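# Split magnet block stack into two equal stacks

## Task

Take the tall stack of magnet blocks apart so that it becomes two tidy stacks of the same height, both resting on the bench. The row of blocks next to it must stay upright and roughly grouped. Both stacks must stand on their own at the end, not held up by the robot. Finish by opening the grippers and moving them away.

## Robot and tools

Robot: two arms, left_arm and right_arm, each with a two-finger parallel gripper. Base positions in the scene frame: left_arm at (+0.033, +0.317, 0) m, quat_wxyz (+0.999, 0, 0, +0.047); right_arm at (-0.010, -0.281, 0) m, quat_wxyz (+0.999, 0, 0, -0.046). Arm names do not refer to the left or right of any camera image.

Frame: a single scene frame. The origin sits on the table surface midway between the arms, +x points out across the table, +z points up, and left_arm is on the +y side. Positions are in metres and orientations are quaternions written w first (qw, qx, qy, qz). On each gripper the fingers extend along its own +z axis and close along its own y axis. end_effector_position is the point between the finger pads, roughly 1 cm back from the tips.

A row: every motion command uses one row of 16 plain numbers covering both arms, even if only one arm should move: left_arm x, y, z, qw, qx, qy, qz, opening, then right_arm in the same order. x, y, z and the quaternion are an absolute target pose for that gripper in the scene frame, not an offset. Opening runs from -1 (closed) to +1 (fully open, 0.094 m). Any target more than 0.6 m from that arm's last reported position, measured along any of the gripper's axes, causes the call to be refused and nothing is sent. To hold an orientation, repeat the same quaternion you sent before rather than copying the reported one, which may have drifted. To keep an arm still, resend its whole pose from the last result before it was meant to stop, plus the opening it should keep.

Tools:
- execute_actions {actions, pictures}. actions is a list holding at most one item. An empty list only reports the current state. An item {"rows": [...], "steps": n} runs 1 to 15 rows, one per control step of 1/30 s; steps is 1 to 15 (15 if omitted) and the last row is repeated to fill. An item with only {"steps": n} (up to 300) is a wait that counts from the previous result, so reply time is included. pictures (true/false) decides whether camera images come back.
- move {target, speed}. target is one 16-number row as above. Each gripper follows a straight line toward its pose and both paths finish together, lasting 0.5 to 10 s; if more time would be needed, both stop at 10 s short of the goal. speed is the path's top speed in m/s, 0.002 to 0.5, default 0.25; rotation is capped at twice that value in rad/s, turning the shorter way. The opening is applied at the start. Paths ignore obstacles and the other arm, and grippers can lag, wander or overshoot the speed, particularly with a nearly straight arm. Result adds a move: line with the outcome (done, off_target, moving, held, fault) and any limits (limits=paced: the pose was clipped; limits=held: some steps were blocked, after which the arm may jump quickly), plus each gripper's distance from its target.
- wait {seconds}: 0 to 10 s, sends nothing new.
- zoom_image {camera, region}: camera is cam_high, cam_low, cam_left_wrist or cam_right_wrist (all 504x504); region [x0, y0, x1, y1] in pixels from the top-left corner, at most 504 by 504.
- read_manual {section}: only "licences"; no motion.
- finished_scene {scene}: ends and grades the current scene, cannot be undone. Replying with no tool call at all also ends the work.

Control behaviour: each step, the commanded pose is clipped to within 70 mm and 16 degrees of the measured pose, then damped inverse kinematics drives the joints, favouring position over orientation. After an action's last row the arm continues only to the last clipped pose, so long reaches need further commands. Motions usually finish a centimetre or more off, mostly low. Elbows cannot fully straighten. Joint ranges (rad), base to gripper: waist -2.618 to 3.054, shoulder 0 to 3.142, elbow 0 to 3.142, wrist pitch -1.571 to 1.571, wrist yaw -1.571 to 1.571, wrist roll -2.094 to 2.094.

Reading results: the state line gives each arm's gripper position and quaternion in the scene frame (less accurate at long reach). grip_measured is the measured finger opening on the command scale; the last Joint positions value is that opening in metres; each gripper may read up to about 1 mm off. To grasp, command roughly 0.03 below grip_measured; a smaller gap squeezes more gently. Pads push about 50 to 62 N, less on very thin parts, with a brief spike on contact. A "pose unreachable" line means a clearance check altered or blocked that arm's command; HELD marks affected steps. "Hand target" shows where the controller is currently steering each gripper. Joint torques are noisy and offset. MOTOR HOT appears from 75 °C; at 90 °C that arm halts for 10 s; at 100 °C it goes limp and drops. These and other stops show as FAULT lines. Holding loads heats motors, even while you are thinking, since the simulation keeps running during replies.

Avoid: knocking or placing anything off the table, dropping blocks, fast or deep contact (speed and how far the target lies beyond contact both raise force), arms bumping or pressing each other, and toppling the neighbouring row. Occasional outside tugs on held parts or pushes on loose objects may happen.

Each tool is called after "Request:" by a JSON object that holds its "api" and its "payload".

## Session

Request:
{"api": "execute_actions", "payload": {"actions": []}}

Scene clock: 0.00 s of 4600.00 s.
left_arm: end_effector_position=(+0.2677, +0.1047, +0.1340) grip_measured=+1.000 end_effector_quat_wxyz=(+0.019, +0.976, +0.215, +0.021) | right_arm: end_effector_position=(+0.0346, +0.0172, +0.2967) grip_measured=+1.000 end_effector_quat_wxyz=(+0.276, -0.296, +0.906, +0.126)
Joint positions: left_arm=[-0.839  1.688  1.453 -1.281 -0.013  1.964  0.094] | right_arm=[ 1.794  1.443  1.729 -1.47   0.493  0.973  0.094]
Joint velocities: left_arm=[-0.007 -0.007 -0.012 -0.066  0.022 -0.095  0.   ] | right_arm=[ 0.017  0.002 -0.017 -0.037  0.037  0.022  0.   ]
Joint torques (N m, as the arm reports them, + toward a larger angle): no reading
Motor temperatures (°C, as the motors report them): left_arm=[24 23 24 25 21 21] | right_arm=[20 24 24 25 21 23]
Hand target (left_arm): +0.267, +0.104, +0.140; +0.027, +0.976, +0.215, +0.023
Hand target (right_arm): +0.036, +0.016, +0.302; +0.282, -0.292, +0.904, +0.132

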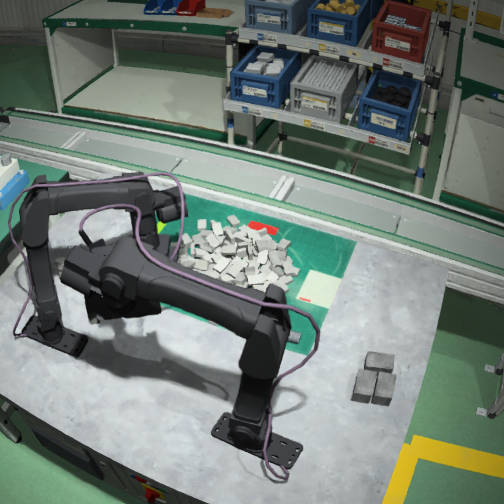

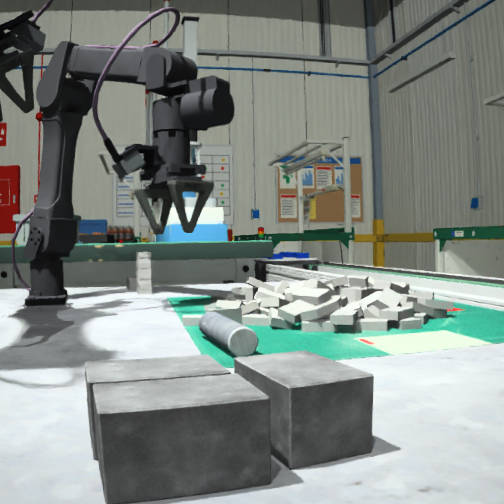

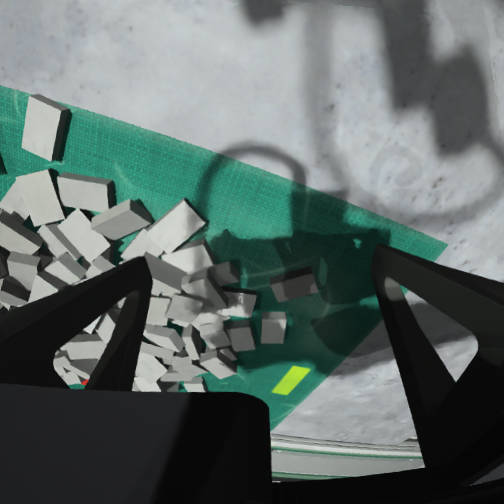

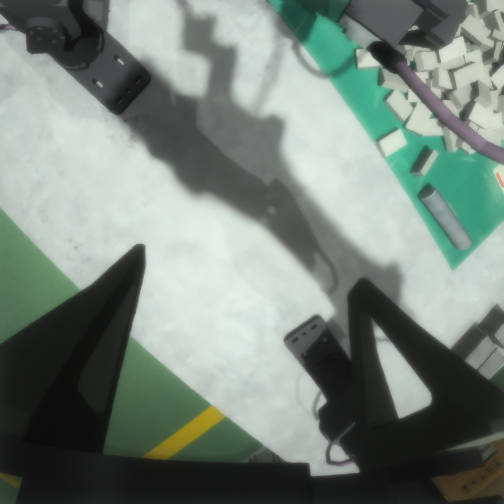

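Request:
{"api": "move", "payload": {"target": [0.267,0.104,0.14,0.027,0.976,0.215,0.023,1,0.03,-0.12,0.3,0.28,-0.29,0.905,0.13,1]}}

Request:
{"api": "move", "payload": {"target": [0.23,0.39,0.19,0,0,1,0,1,0.03,-0.12,0.3,0.28,-0.29,0.905,0.13,1]}}

Request:
{"api": "zoom_image", "payload": {"camera": "cam_low", "region": [100, 200, 200, 300]}}

Scene clock: 3.43 s of 4600.00 s.
left_arm: end_effector_position=(+0.2677, +0.1047, +0.1340) grip_measured=+1.000 end_effector_quat_wxyz=(+0.019, +0.976, +0.215, +0.021) | right_arm: end_effector_position=(+0.0280, -0.1196, +0.3048) grip_measured=+1.000 end_effector_quat_wxyz=(+0.250, -0.311, +0.886, +0.236)
Joint positions: left_arm=[-0.839  1.688  1.453 -1.281 -0.013  1.964  0.094] | right_arm=[ 1.892  0.861  1.423 -1.562  0.432  0.998  0.094]
Joint velocities: left_arm=[ 0.002 -0.027  0.012 -0.022 -0.037  0.007  0.   ] | right_arm=[ 0.007  0.012  0.022 -0.037 -0.007  0.022  0.   ]
Joint torques (N m, as the arm reports them, + toward a larger angle): left_arm=[ 0.08 -8.15  7.44  0.2   0.05  0.01] | right_arm=[-0.59  1.36  3.97  1.05  0.13 -0.11]
Motor temperatures (°C, as the motors report them): left_arm=[24 24 25 25 21 21] | right_arm=[20 24 24 25 21 23]
Hand target (left_arm): +0.267, +0.104, +0.140; +0.027, +0.976, +0.215, +0.023
Hand target (right_arm): +0.029, -0.120, +0.298; +0.249, -0.317, +0.888, +0.222
Off the commanded pose (left_arm): 0.006 m, 1 deg.
Off the commanded pose (right_arm): 0.005 m, 13 deg.
joint sent to its limit (right arm) — the command would take joint 4 (wrist pitch) past its lower limit, so that joint was sent only as far as its limit.
move: off_target (right_arm)

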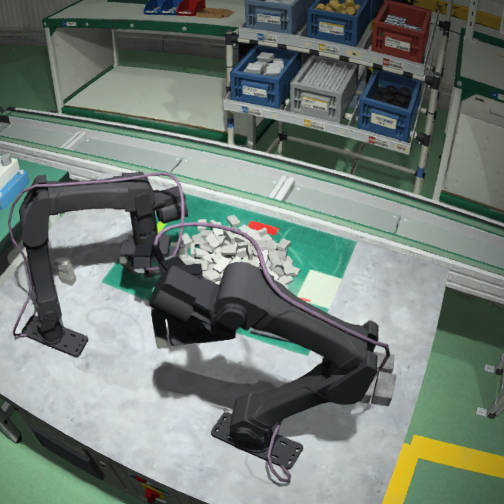

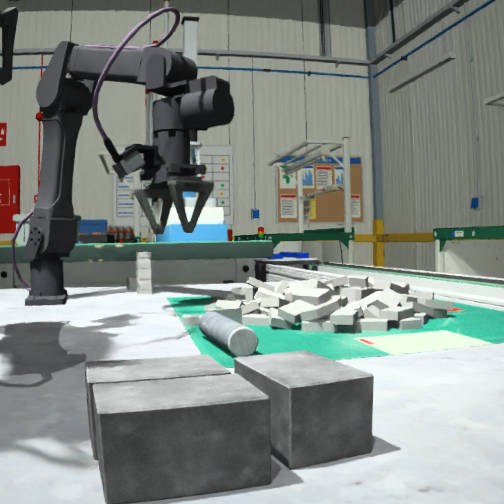

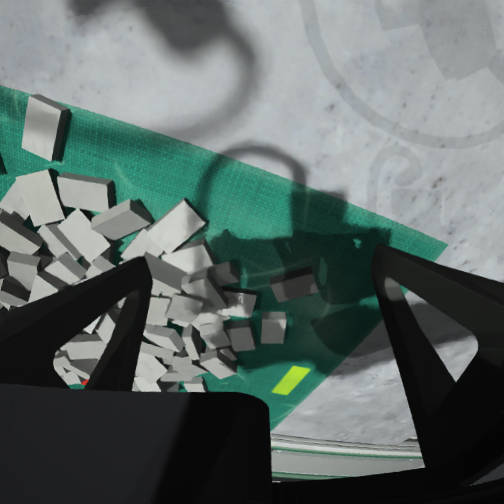

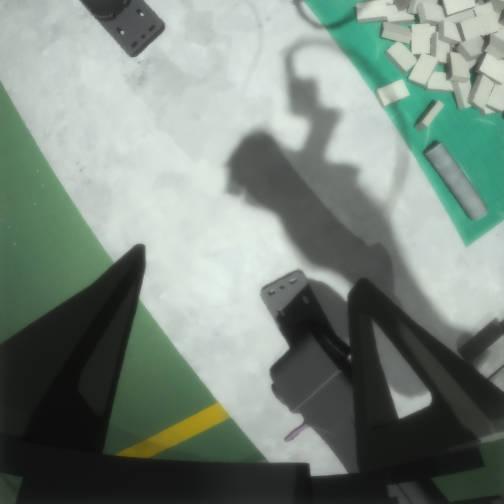

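Scene clock: 9.30 s of 4600.00 s.
left_arm: end_effector_position=(+0.2241, +0.3923, +0.1829) grip_measured=+1.000 end_effector_quat_wxyz=(-0.004, +0.008, +1.000, +0.016) | right_arm: end_effector_position=(+0.0298, -0.1200, +0.3047) grip_measured=+1.000 end_effector_quat_wxyz=(+0.252, -0.311, +0.886, +0.233)
Joint positions: left_arm=[ 0.248  1.337  1.319 -1.55  -0.033  0.358  0.094] | right_arm=[ 1.881  0.861  1.423 -1.562  0.432  0.985  0.094]
Joint velocities: left_arm=[ 0.002 -0.007  0.022  0.037 -0.066  0.066  0.   ] | right_arm=[ 0.017 -0.007  0.007 -0.007 -0.051 -0.037  0.   ]
Joint torques (N m, as the arm reports them, + toward a larger angle): left_arm=[ 0.8  -3.1   9.08  0.08 -0.05 -0.05] | right_arm=[-0.78  1.69  4.45  1.12  0.18 -0.11]
Motor temperatures (°C, as the motors report them): left_arm=[24 24 25 25 21 21] | right_arm=[20 24 24 26 21 23]
Hand target (left_arm): +0.227, +0.396, +0.188; +0.001, -0.000, +1.000, +0.020
Hand target (right_arm): +0.031, -0.119, +0.300; +0.252, -0.316, +0.888, +0.219
Off the commanded pose (left_arm): 0.010 m, 2 deg.
Off the commanded pose (right_arm): 0.005 m, 13 deg.
joint sent to its limit (left arm) — the command would take joint 4 (wrist pitch) past its lower limit, so that joint was sent only as far as its limit.
joint sent to its limit (right arm) — the command would take joint 4 (wrist pitch) past its lower limit, so that joint was sent only as far as its limit.
move: off_target (right_arm)

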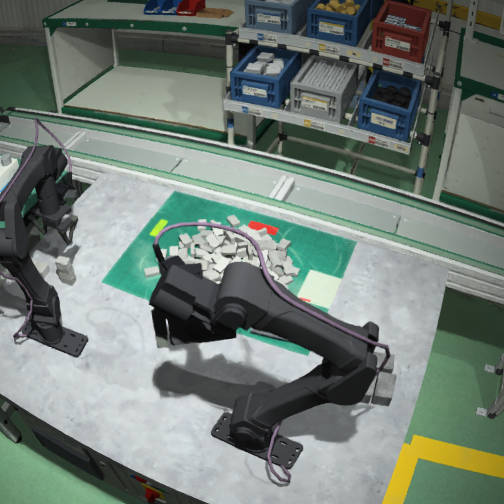

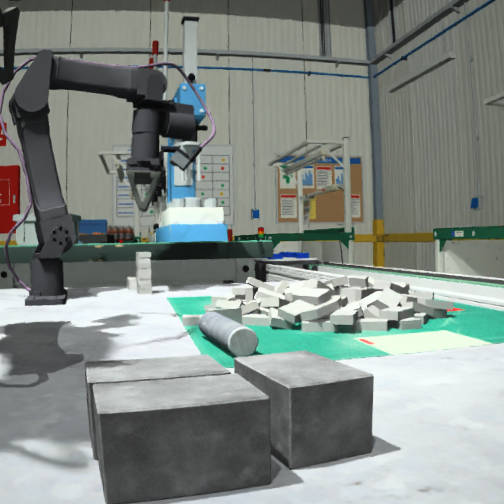

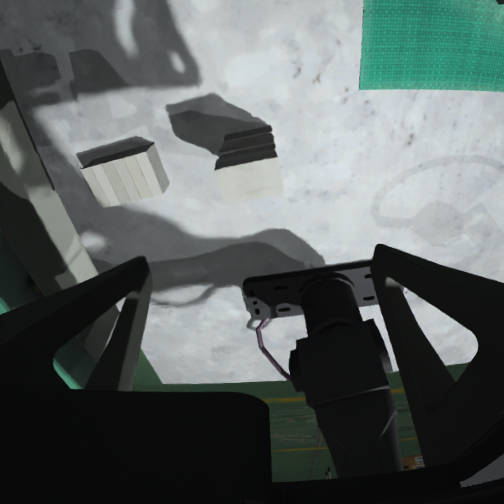

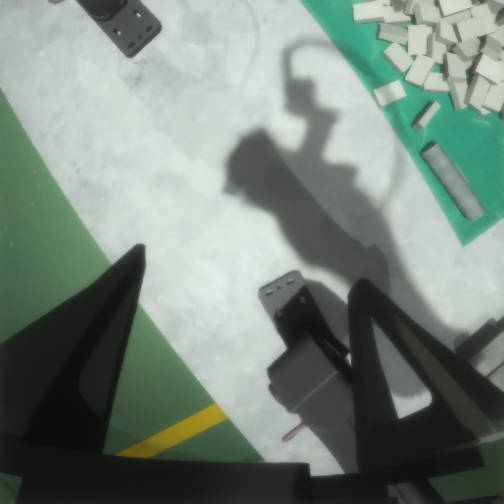

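Region (100, 200, 200, 300) of cam_low's 504x504 image, scaled by 5.040, with more detail than that image has.

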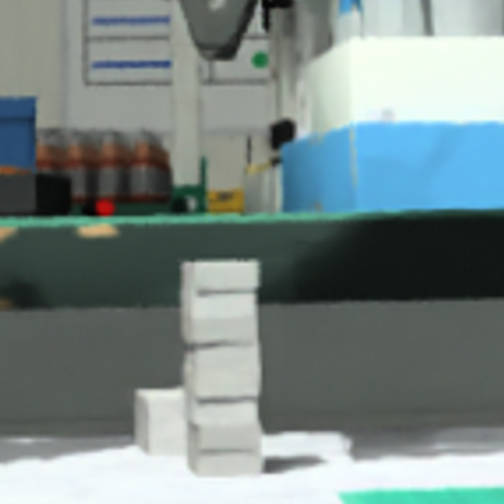

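Request:
{"api": "move", "payload": {"target": [0.222,0.395,0.105,0,-0.05,0.999,0,0.6,0.03,-0.12,0.3,0.252,-0.311,0.886,0.233,1], "speed": 0.1}}

Request:
{"api": "zoom_image", "payload": {"camera": "cam_low", "region": [100, 200, 200, 300]}}

Scene clock: 12.93 s of 4600.00 s.
left_arm: end_effector_position=(+0.2219, +0.3954, +0.1040) grip_measured=+0.602 end_effector_quat_wxyz=(-0.012, -0.043, +0.999, +0.003) | right_arm: end_effector_position=(+0.0297, -0.1196, +0.3050) grip_measured=+1.000 end_effector_quat_wxyz=(+0.253, -0.311, +0.886, +0.234)
Joint positions: left_arm=[ 0.284  1.337  1.005 -1.26  -0.013  0.291  0.075] | right_arm=[ 1.881  0.861  1.423 -1.559  0.432  0.985  0.094]
Joint velocities: left_arm=[ 0.007  0.002  0.002 -0.022  0.081 -0.051 -0.   ] | right_arm=[-0.012 -0.007 -0.007  0.037  0.007 -0.007  0.   ]
Joint torques (N m, as the arm reports them, + toward a larger angle): left_arm=[ 0.83 -4.69  6.31  0.23  0.1  -0.05] | right_arm=[-0.18  0.03  3.24  1.24  0.17 -0.03]
Motor temperatures (°C, as the motors report them): left_arm=[24 24 26 25 21 21] | right_arm=[20 24 24 26 21 23]
Hand target (left_arm): +0.224, +0.396, +0.105; -0.001, -0.050, +0.999, +0.001
Hand target (right_arm): +0.030, -0.120, +0.300; +0.252, -0.311, +0.886, +0.233
Off the commanded pose (left_arm): 0.001 m, 2 deg.
Off the commanded pose (right_arm): 0.005 m, 0 deg.
move: done

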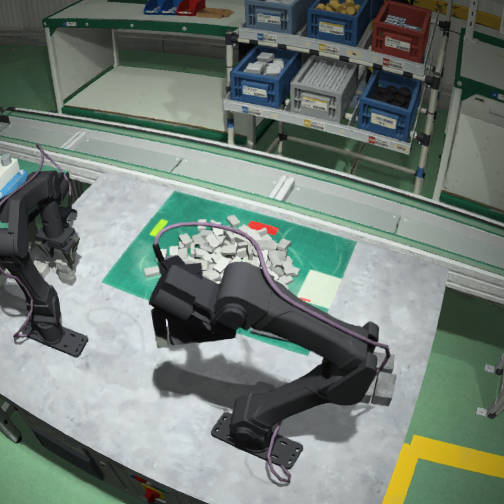

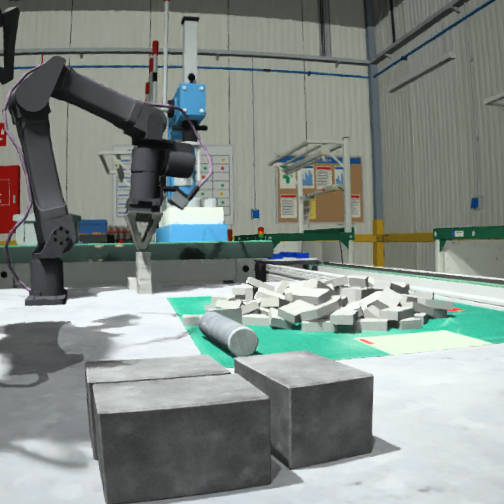

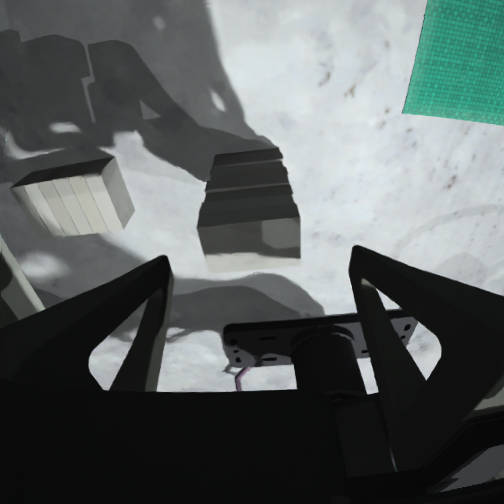

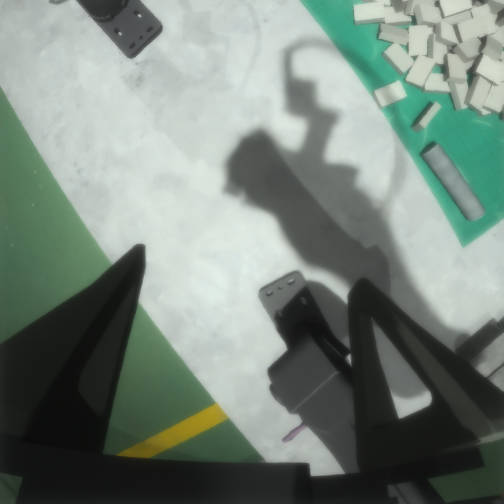

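Region (100, 200, 200, 300) of cam_low's 504x504 image, scaled by 5.040, with more detail than that image has.

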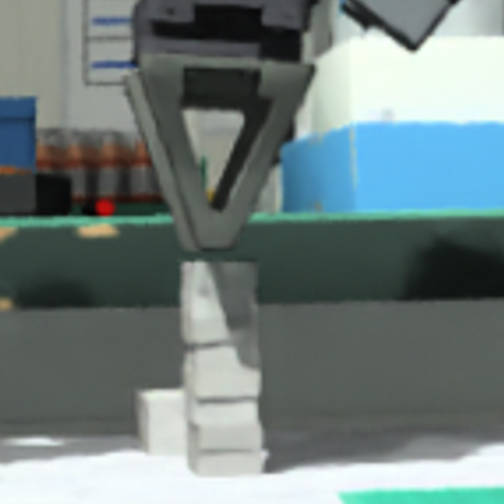

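Request:
{"api": "move", "payload": {"target": [0.225,0.40,0.059,0,-0.05,0.999,0,0.5,0.03,-0.12,0.3,0.252,-0.311,0.886,0.233,1], "speed": 0.04}}

Request:
{"api": "zoom_image", "payload": {"camera": "cam_low", "region": [100, 200, 200, 300]}}

Scene clock: 18.70 s of 4600.00 s.
left_arm: end_effector_position=(+0.2253, +0.4003, +0.0617) grip_measured=+0.502 end_effector_quat_wxyz=(-0.002, -0.048, +0.999, +0.006) | right_arm: end_effector_position=(+0.0296, -0.1196, +0.3050) grip_measured=+1.000 end_effector_quat_wxyz=(+0.252, -0.311, +0.886, +0.234)
Joint positions: left_arm=[ 0.3    1.368  0.859 -1.062 -0.012  0.298  0.071] | right_arm=[ 1.881  0.861  1.423 -1.559  0.432  0.985  0.094]
Joint velocities: left_arm=[ 0.002  0.002 -0.002 -0.022 -0.022 -0.095  0.001] | right_arm=[-0.007 -0.007 -0.002  0.007  0.037 -0.007  0.   ]
Joint torques (N m, as the arm reports them, + toward a larger angle): left_arm=[ 0.9  -3.49  6.08  0.27  0.09  0.07] | right_arm=[-0.18 -0.24  3.35  1.3   0.16 -0.05]
Motor temperatures (°C, as the motors report them): left_arm=[24 24 26 25 21 21] | right_arm=[20 24 24 27 21 23]
Hand target (left_arm): +0.226, +0.401, +0.059; -0.000, -0.050, +0.999, +0.000
Hand target (right_arm): +0.030, -0.120, +0.300; +0.252, -0.311, +0.886, +0.233
Off the commanded pose (left_arm): 0.003 m, 1 deg.
Off the commanded pose (right_arm): 0.005 m, 0 deg.
After step 90, 1.17 s passed at rest.
move: done

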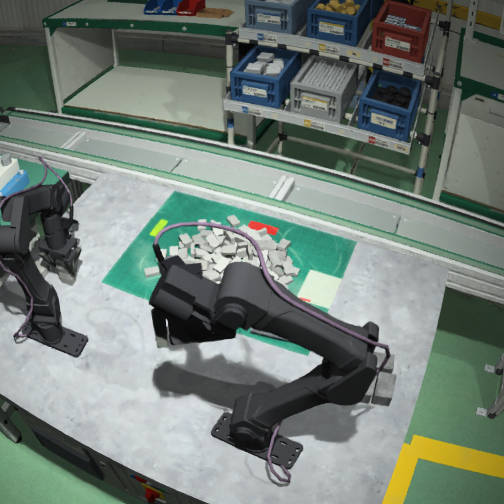

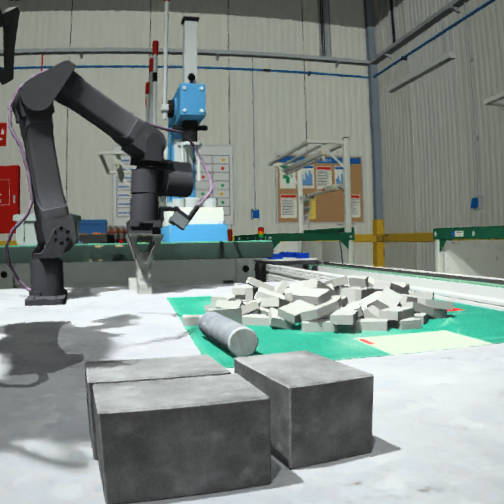

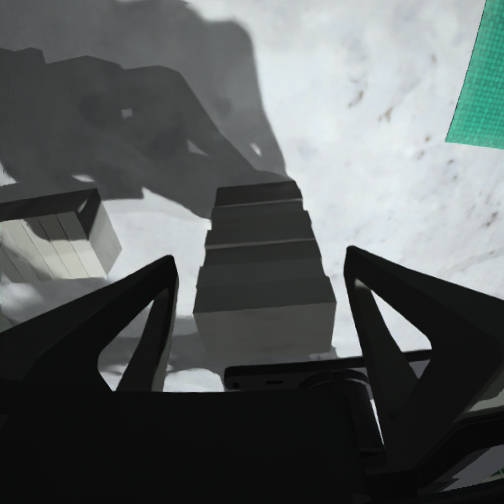

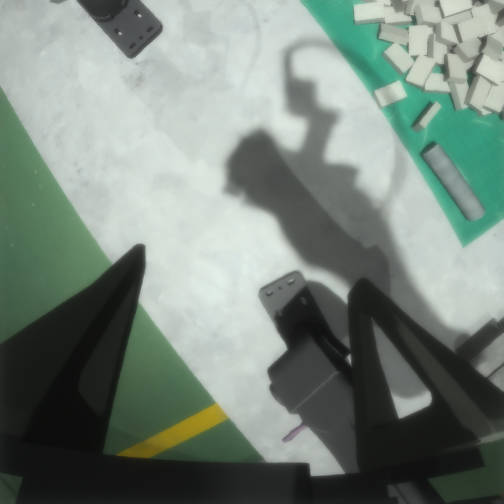

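Region (100, 200, 200, 300) of cam_low's 504x504 image, scaled by 5.040, with more detail than that image has.

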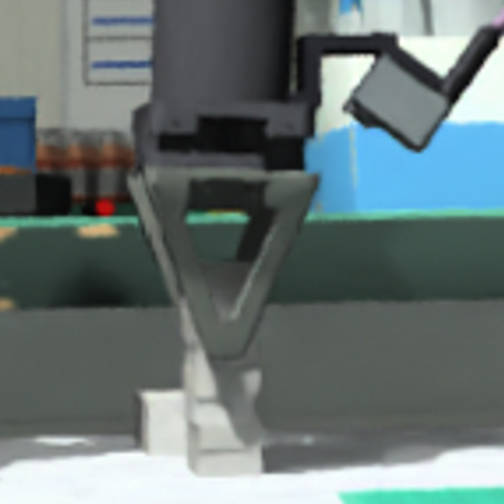

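Request:
{"api": "move", "payload": {"target": [0.225,0.40,0.0565,0,-0.05,0.999,0,0.2,0.03,-0.12,0.3,0.252,-0.311,0.886,0.233,1], "speed": 0.02}}

Request:
{"api": "move", "payload": {"target": [0.225,0.40,0.0565,0,-0.05,0.999,0,-0.12,0.03,-0.12,0.3,0.252,-0.311,0.886,0.233,1]}}

Request:
{"api": "move", "payload": {"target": [0.23,0.40,0.095,0,-0.05,0.999,0,-0.12,0.03,-0.12,0.3,0.252,-0.311,0.886,0.233,1], "speed": 0.03}}

Request:
{"api": "zoom_image", "payload": {"camera": "cam_low", "region": [100, 200, 200, 300]}}

Scene clock: 22.37 s of 4600.00 s.
left_arm: end_effector_position=(+0.2247, +0.3999, +0.0591) grip_measured=+0.202 end_effector_quat_wxyz=(-0.002, -0.048, +0.999, +0.005) | right_arm: end_effector_position=(+0.0296, -0.1196, +0.3050) grip_measured=+1.000 end_effector_quat_wxyz=(+0.252, -0.311, +0.886, +0.234)
Joint positions: left_arm=[ 0.3    1.368  0.848 -1.051 -0.011  0.298  0.056] | right_arm=[ 1.881  0.861  1.423 -1.559  0.432  0.985  0.094]
Joint velocities: left_arm=[-0.012 -0.022 -0.017 -0.037  0.007 -0.007  0.   ] | right_arm=[-0.007 -0.002 -0.012 -0.066  0.007  0.007  0.   ]
Joint torques (N m, as the arm reports them, + toward a larger angle): left_arm=[ 0.9  -3.53  6.03  0.28  0.1   0.07] | right_arm=[-0.31 -0.02  3.35  1.24  0.19 -0.02]
Motor temperatures (°C, as the motors report them): left_arm=[24 24 26 25 21 21] | right_arm=[20 24 24 27 21 23]
Hand target (left_arm): +0.225, +0.400, +0.057; -0.000, -0.050, +0.999, +0.000
Hand target (right_arm): +0.030, -0.120, +0.300; +0.252, -0.311, +0.886, +0.233
Off the commanded pose (left_arm): 0.003 m, 1 deg.
Off the commanded pose (right_arm): 0.005 m, 0 deg.
move: done

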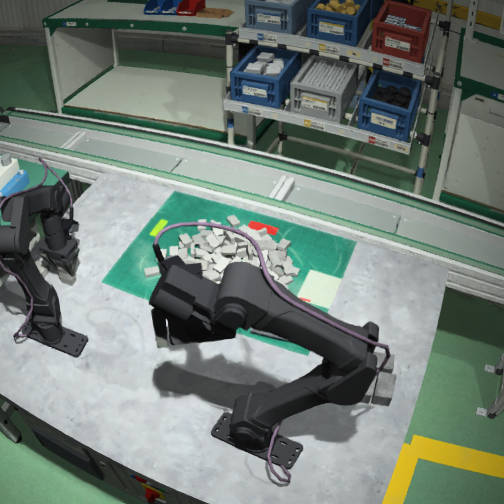

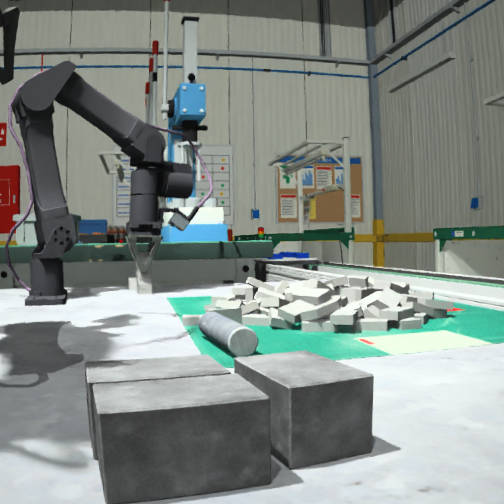

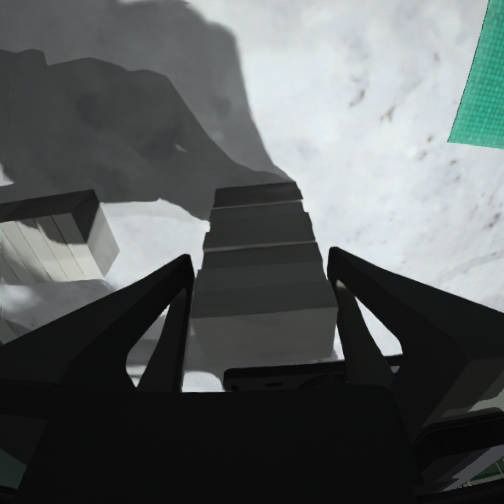

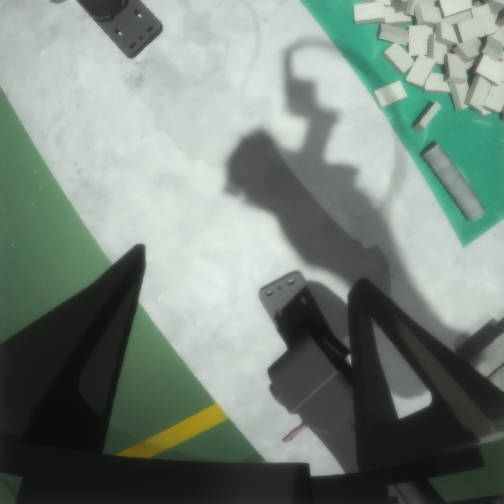

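Scene clock: 23.07 s of 4600.00 s.
left_arm: end_effector_position=(+0.2246, +0.3997, +0.0591) grip_measured=-0.117 end_effector_quat_wxyz=(-0.002, -0.048, +0.999, +0.005) | right_arm: end_effector_position=(+0.0296, -0.1196, +0.3050) grip_measured=+1.000 end_effector_quat_wxyz=(+0.252, -0.311, +0.886, +0.234)
Joint positions: left_arm=[ 0.3    1.368  0.848 -1.051 -0.01   0.298  0.041] | right_arm=[ 1.881  0.861  1.423 -1.559  0.432  0.985  0.094]
Joint velocities: left_arm=[-0.012  0.002 -0.012  0.007 -0.066  0.022 -0.001] | right_arm=[ 0.017 -0.002 -0.002 -0.007  0.007  0.081  0.   ]
Joint torques (N m, as the arm reports them, + toward a larger angle): left_arm=[ 0.88 -3.57  5.98  0.29  0.08  0.08] | right_arm=[-0.19 -0.09  3.28  1.24  0.19 -0.06]
Motor temperatures (°C, as the motors report them): left_arm=[24 24 26 25 21 21] | right_arm=[20 24 24 27 21 23]
Hand target (left_arm): +0.225, +0.400, +0.057; -0.000, -0.050, +0.999, +0.000
Hand target (right_arm): +0.030, -0.120, +0.300; +0.252, -0.311, +0.886, +0.233
Off the commanded pose (left_arm): 0.003 m, 1 deg.
Off the commanded pose (right_arm): 0.005 m, 0 deg.
move: done

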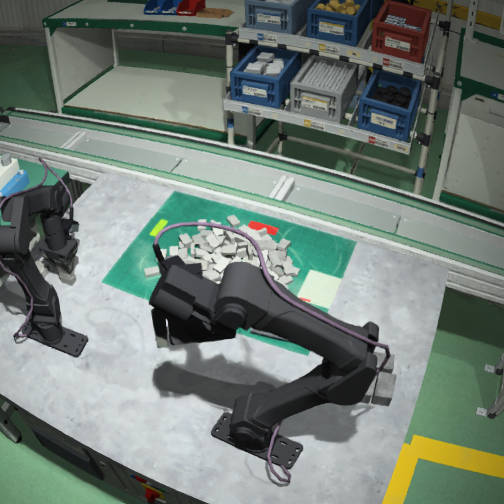

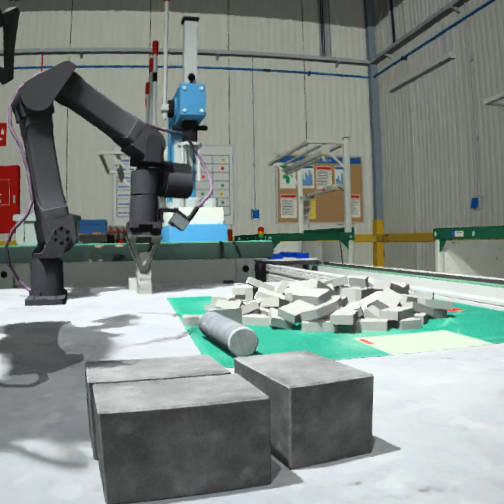

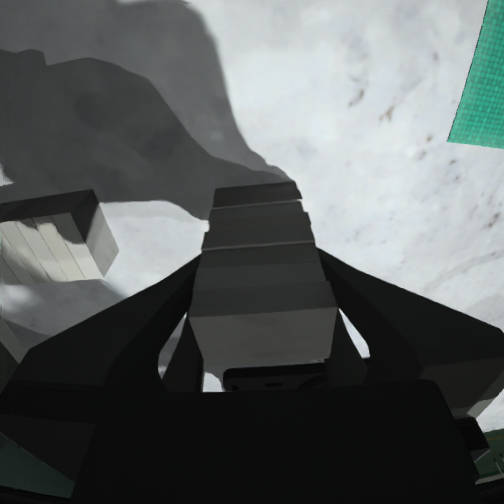

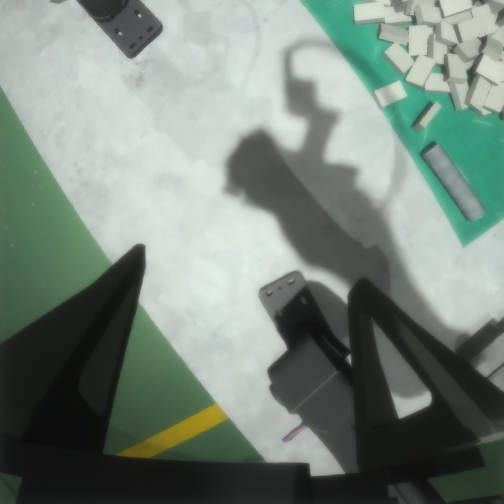

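Scene clock: 24.53 s of 4600.00 s.
left_arm: end_effector_position=(+0.2238, +0.3991, +0.0853) grip_measured=-0.118 end_effector_quat_wxyz=(-0.015, -0.048, +0.999, -0.001) | right_arm: end_effector_position=(+0.0296, -0.1196, +0.3050) grip_measured=+1.000 end_effector_quat_wxyz=(+0.252, -0.311, +0.886, +0.234)
Joint positions: left_arm=[ 0.3    1.368  0.954 -1.186 -0.009  0.298  0.041] | right_arm=[ 1.881  0.861  1.423 -1.559  0.432  0.985  0.094]
Joint velocities: left_arm=[-0.002 -0.002  0.007 -0.007  0.037  0.051 -0.   ] | right_arm=[ 0.002 -0.017  0.012  0.022 -0.037  0.007  0.   ]
Joint torques (N m, as the arm reports them, + toward a larger angle): left_arm=[ 0.14 -5.    9.1  -0.06  0.08 -0.03] | right_arm=[-0.32 -0.11  3.35  1.28  0.17 -0.04]
Motor temperatures (°C, as the motors report them): left_arm=[24 24 26 25 21 21] | right_arm=[20 24 24 28 21 23]
Hand target (left_arm): +0.229, +0.400, +0.095; +0.000, -0.050, +0.999, +0.000
Hand target (right_arm): +0.030, -0.120, +0.300; +0.252, -0.311, +0.886, +0.233
Off the commanded pose (left_arm): 0.012 m, 2 deg.
Off the commanded pose (right_arm): 0.005 m, 0 deg.
move: off_target (left_arm)

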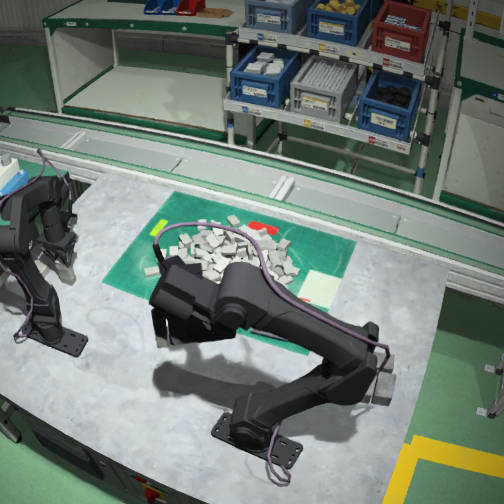

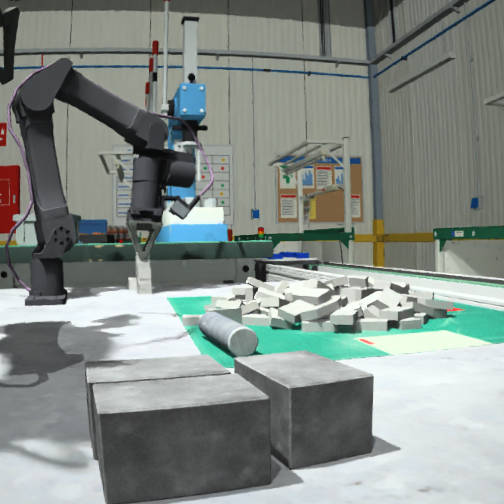

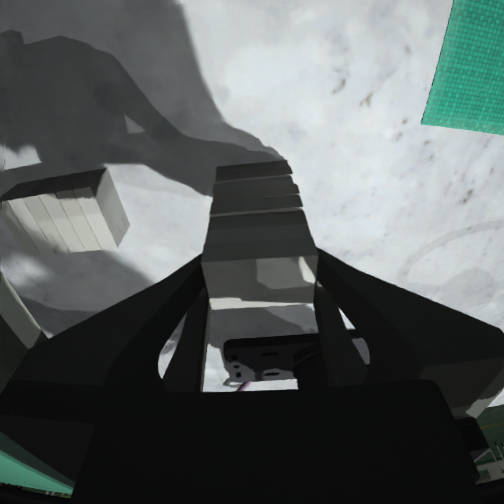

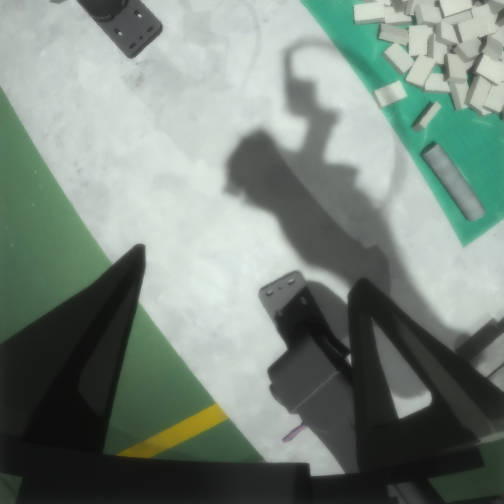

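Region (100, 200, 200, 300) of cam_low's 504x504 image, scaled by 5.040, with more detail than that image has.

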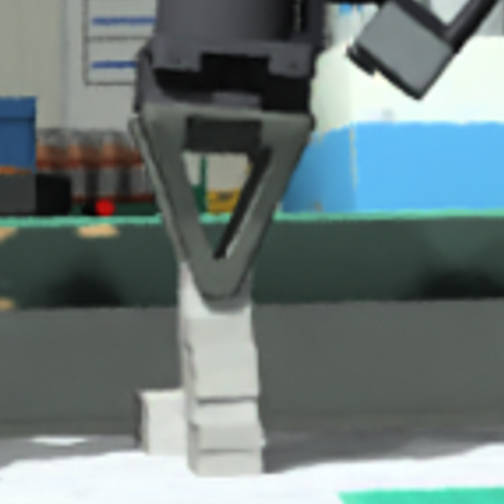

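Not gripped; retry tighter.

Request:
{"api": "move", "payload": {"target": [0.225,0.40,0.0565,0,-0.05,0.999,0,0.2,0.03,-0.12,0.3,0.252,-0.311,0.886,0.233,1], "speed": 0.03}}

Request:
{"api": "move", "payload": {"target": [0.225,0.40,0.0565,0,-0.05,0.999,0,-0.22,0.03,-0.12,0.3,0.252,-0.311,0.886,0.233,1]}}

Request:
{"api": "move", "payload": {"target": [0.23,0.40,0.095,0,-0.05,0.999,0,-0.22,0.03,-0.12,0.3,0.252,-0.311,0.886,0.233,1], "speed": 0.03}}

Request:
{"api": "zoom_image", "payload": {"camera": "cam_low", "region": [100, 200, 200, 300]}}

Scene clock: 29.10 s of 4600.00 s.
left_arm: end_effector_position=(+0.2252, +0.3997, +0.0596) grip_measured=+0.198 end_effector_quat_wxyz=(-0.001, -0.048, +0.999, +0.004) | right_arm: end_effector_position=(+0.0296, -0.1196, +0.3050) grip_measured=+1.000 end_effector_quat_wxyz=(+0.252, -0.311, +0.886, +0.234)
Joint positions: left_arm=[ 0.3    1.368  0.85  -1.052 -0.009  0.298  0.056] | right_arm=[ 1.881  0.861  1.423 -1.559  0.432  0.985  0.094]
Joint velocities: left_arm=[ 0.002 -0.002 -0.007  0.037 -0.051  0.007  0.   ] | right_arm=[ 0.007  0.002  0.002 -0.037 -0.022 -0.081  0.   ]
Joint torques (N m, as the arm reports them, + toward a larger angle): left_arm=[ 0.92 -3.42  5.99  0.27  0.08  0.08] | right_arm=[-0.18 -0.12  3.22  1.24  0.16 -0.04]
Motor temperatures (°C, as the motors report them): left_arm=[24 24 26 25 21 21] | right_arm=[20 24 24 28 21 23]
Hand target (left_arm): +0.225, +0.400, +0.057; -0.000, -0.050, +0.999, -0.000
Hand target (right_arm): +0.030, -0.120, +0.300; +0.252, -0.311, +0.886, +0.233
Off the commanded pose (left_arm): 0.003 m, 1 deg.
Off the commanded pose (right_arm): 0.005 m, 0 deg.
After step 90, 0.17 s passed at rest.
move: done

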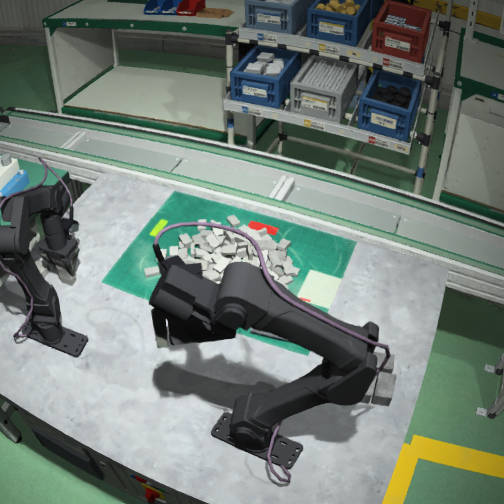

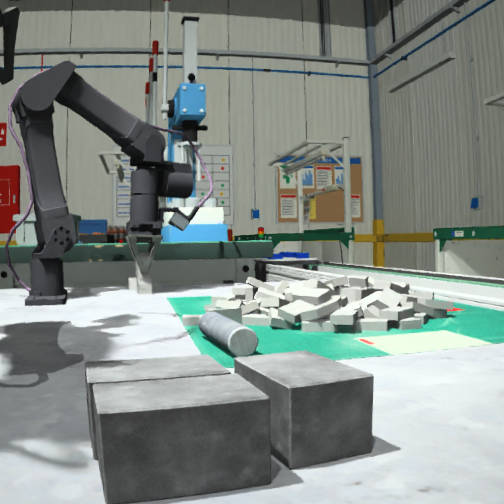

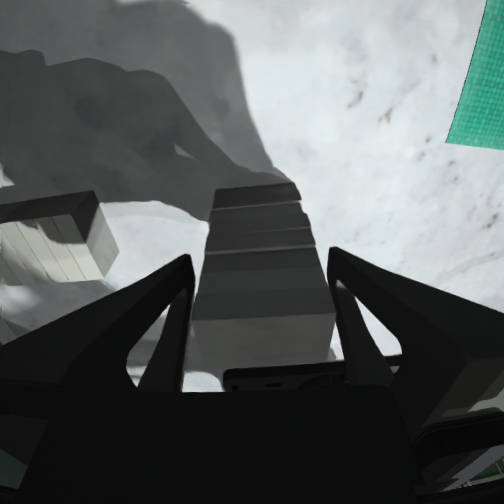

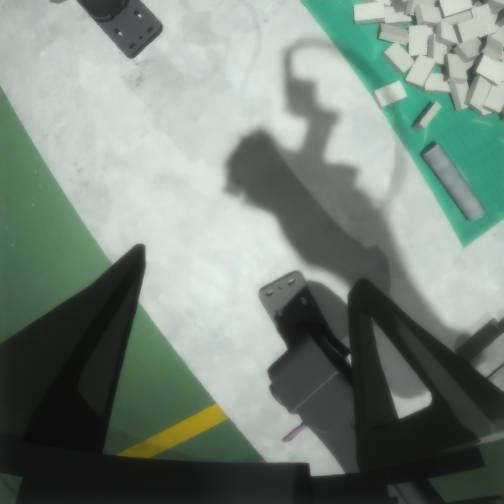

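Scene clock: 29.80 s of 4600.00 s.
left_arm: end_effector_position=(+0.2255, +0.3996, +0.0596) grip_measured=-0.148 end_effector_quat_wxyz=(-0.000, -0.048, +0.999, +0.004) | right_arm: end_effector_position=(+0.0296, -0.1196, +0.3050) grip_measured=+1.000 end_effector_quat_wxyz=(+0.252, -0.311, +0.886, +0.234)
Joint positions: left_arm=[ 0.3    1.368  0.85  -1.051 -0.008  0.298  0.04 ] | right_arm=[ 1.881  0.861  1.423 -1.559  0.432  0.985  0.094]
Joint velocities: left_arm=[-0.002 -0.007  0.012 -0.007  0.007 -0.066  0.   ] | right_arm=[-0.007  0.002 -0.012 -0.007 -0.022 -0.022  0.   ]
Joint torques (N m, as the arm reports them, + toward a larger angle): left_arm=[ 0.89 -3.58  5.83  0.29  0.07  0.07] | right_arm=[-0.19 -0.22  3.31  1.25  0.18 -0.04]
Motor temperatures (°C, as the motors report them): left_arm=[24 24 26 25 21 21] | right_arm=[20 24 24 28 21 23]
Hand target (left_arm): +0.225, +0.400, +0.057; -0.000, -0.050, +0.999, +0.000
Hand target (right_arm): +0.030, -0.120, +0.300; +0.252, -0.311, +0.886, +0.233
Off the commanded pose (left_arm): 0.003 m, 1 deg.
Off the commanded pose (right_arm): 0.005 m, 0 deg.
move: done

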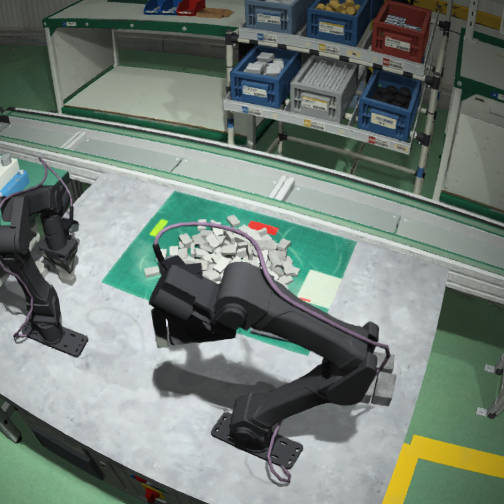

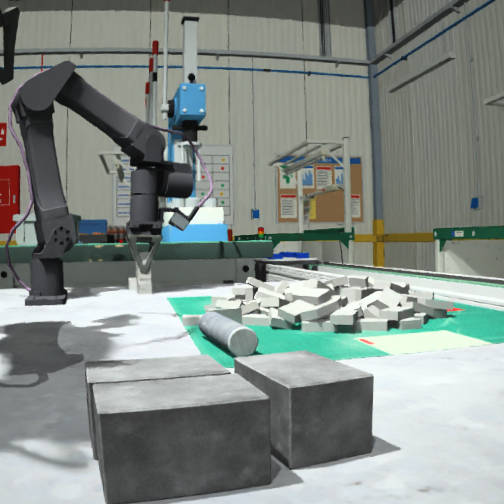

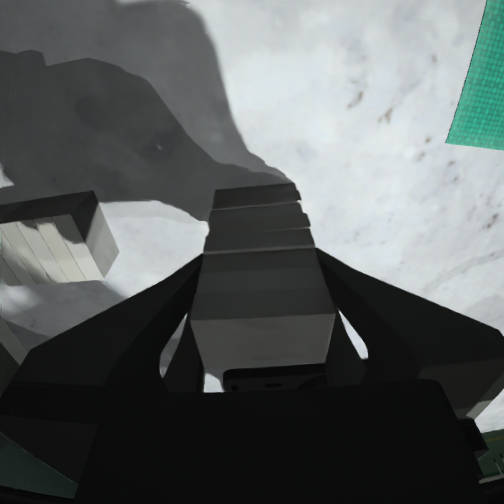

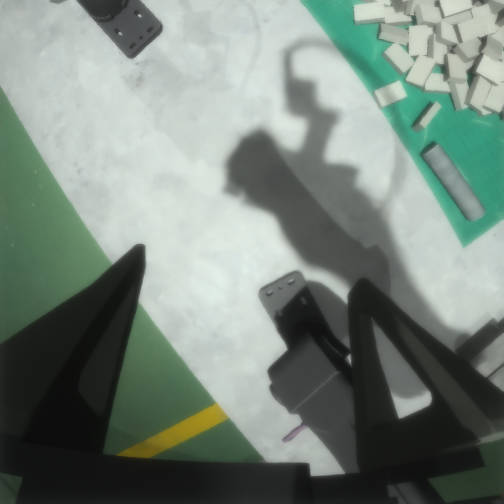

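Scene clock: 31.30 s of 4600.00 s.
left_arm: end_effector_position=(+0.2222, +0.3983, +0.0828) grip_measured=-0.148 end_effector_quat_wxyz=(-0.017, -0.048, +0.999, -0.002) | right_arm: end_effector_position=(+0.0296, -0.1195, +0.3051) grip_measured=+1.000 end_effector_quat_wxyz=(+0.252, -0.311, +0.886, +0.234)
Joint positions: left_arm=[ 0.3    1.368  0.944 -1.181 -0.008  0.298  0.04 ] | right_arm=[ 1.881  0.861  1.423 -1.559  0.432  0.985  0.094]
Joint velocities: left_arm=[ 0.002  0.002  0.012 -0.037  0.022  0.007 -0.001] | right_arm=[-0.012  0.007 -0.002  0.051  0.022 -0.037  0.   ]
Joint torques (N m, as the arm reports them, + toward a larger angle): left_arm=[ 0.14 -5.    9.88 -0.06  0.07 -0.03] | right_arm=[-0.21 -0.05  3.29  1.26  0.19 -0.03]
Motor temperatures (°C, as the motors report them): left_arm=[24 24 26 25 21 21] | right_arm=[20 24 24 28 21 23]
Hand target (left_arm): +0.229, +0.400, +0.095; +0.000, -0.050, +0.999, +0.000
Hand target (right_arm): +0.030, -0.120, +0.300; +0.252, -0.311, +0.886, +0.233
Off the commanded pose (left_arm): 0.015 m, 2 deg.
Off the commanded pose (right_arm): 0.005 m, 0 deg.
move: off_target (left_arm)

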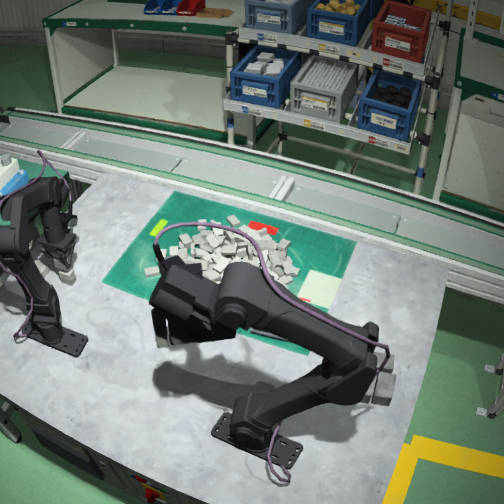

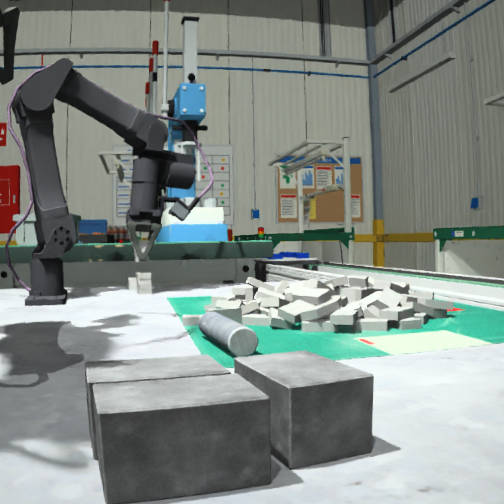

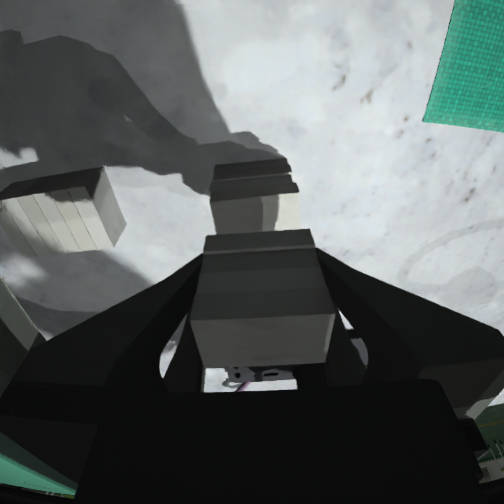

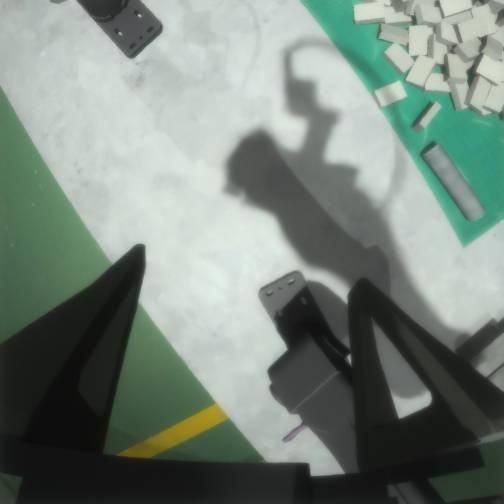

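Region (100, 200, 200, 300) of cam_low's 504x504 image, scaled by 5.040, with more detail than that image has.

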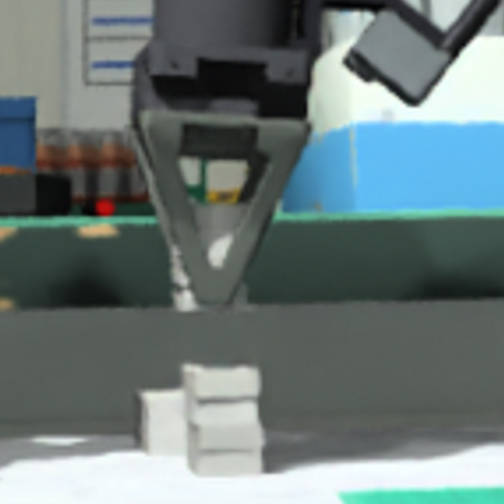

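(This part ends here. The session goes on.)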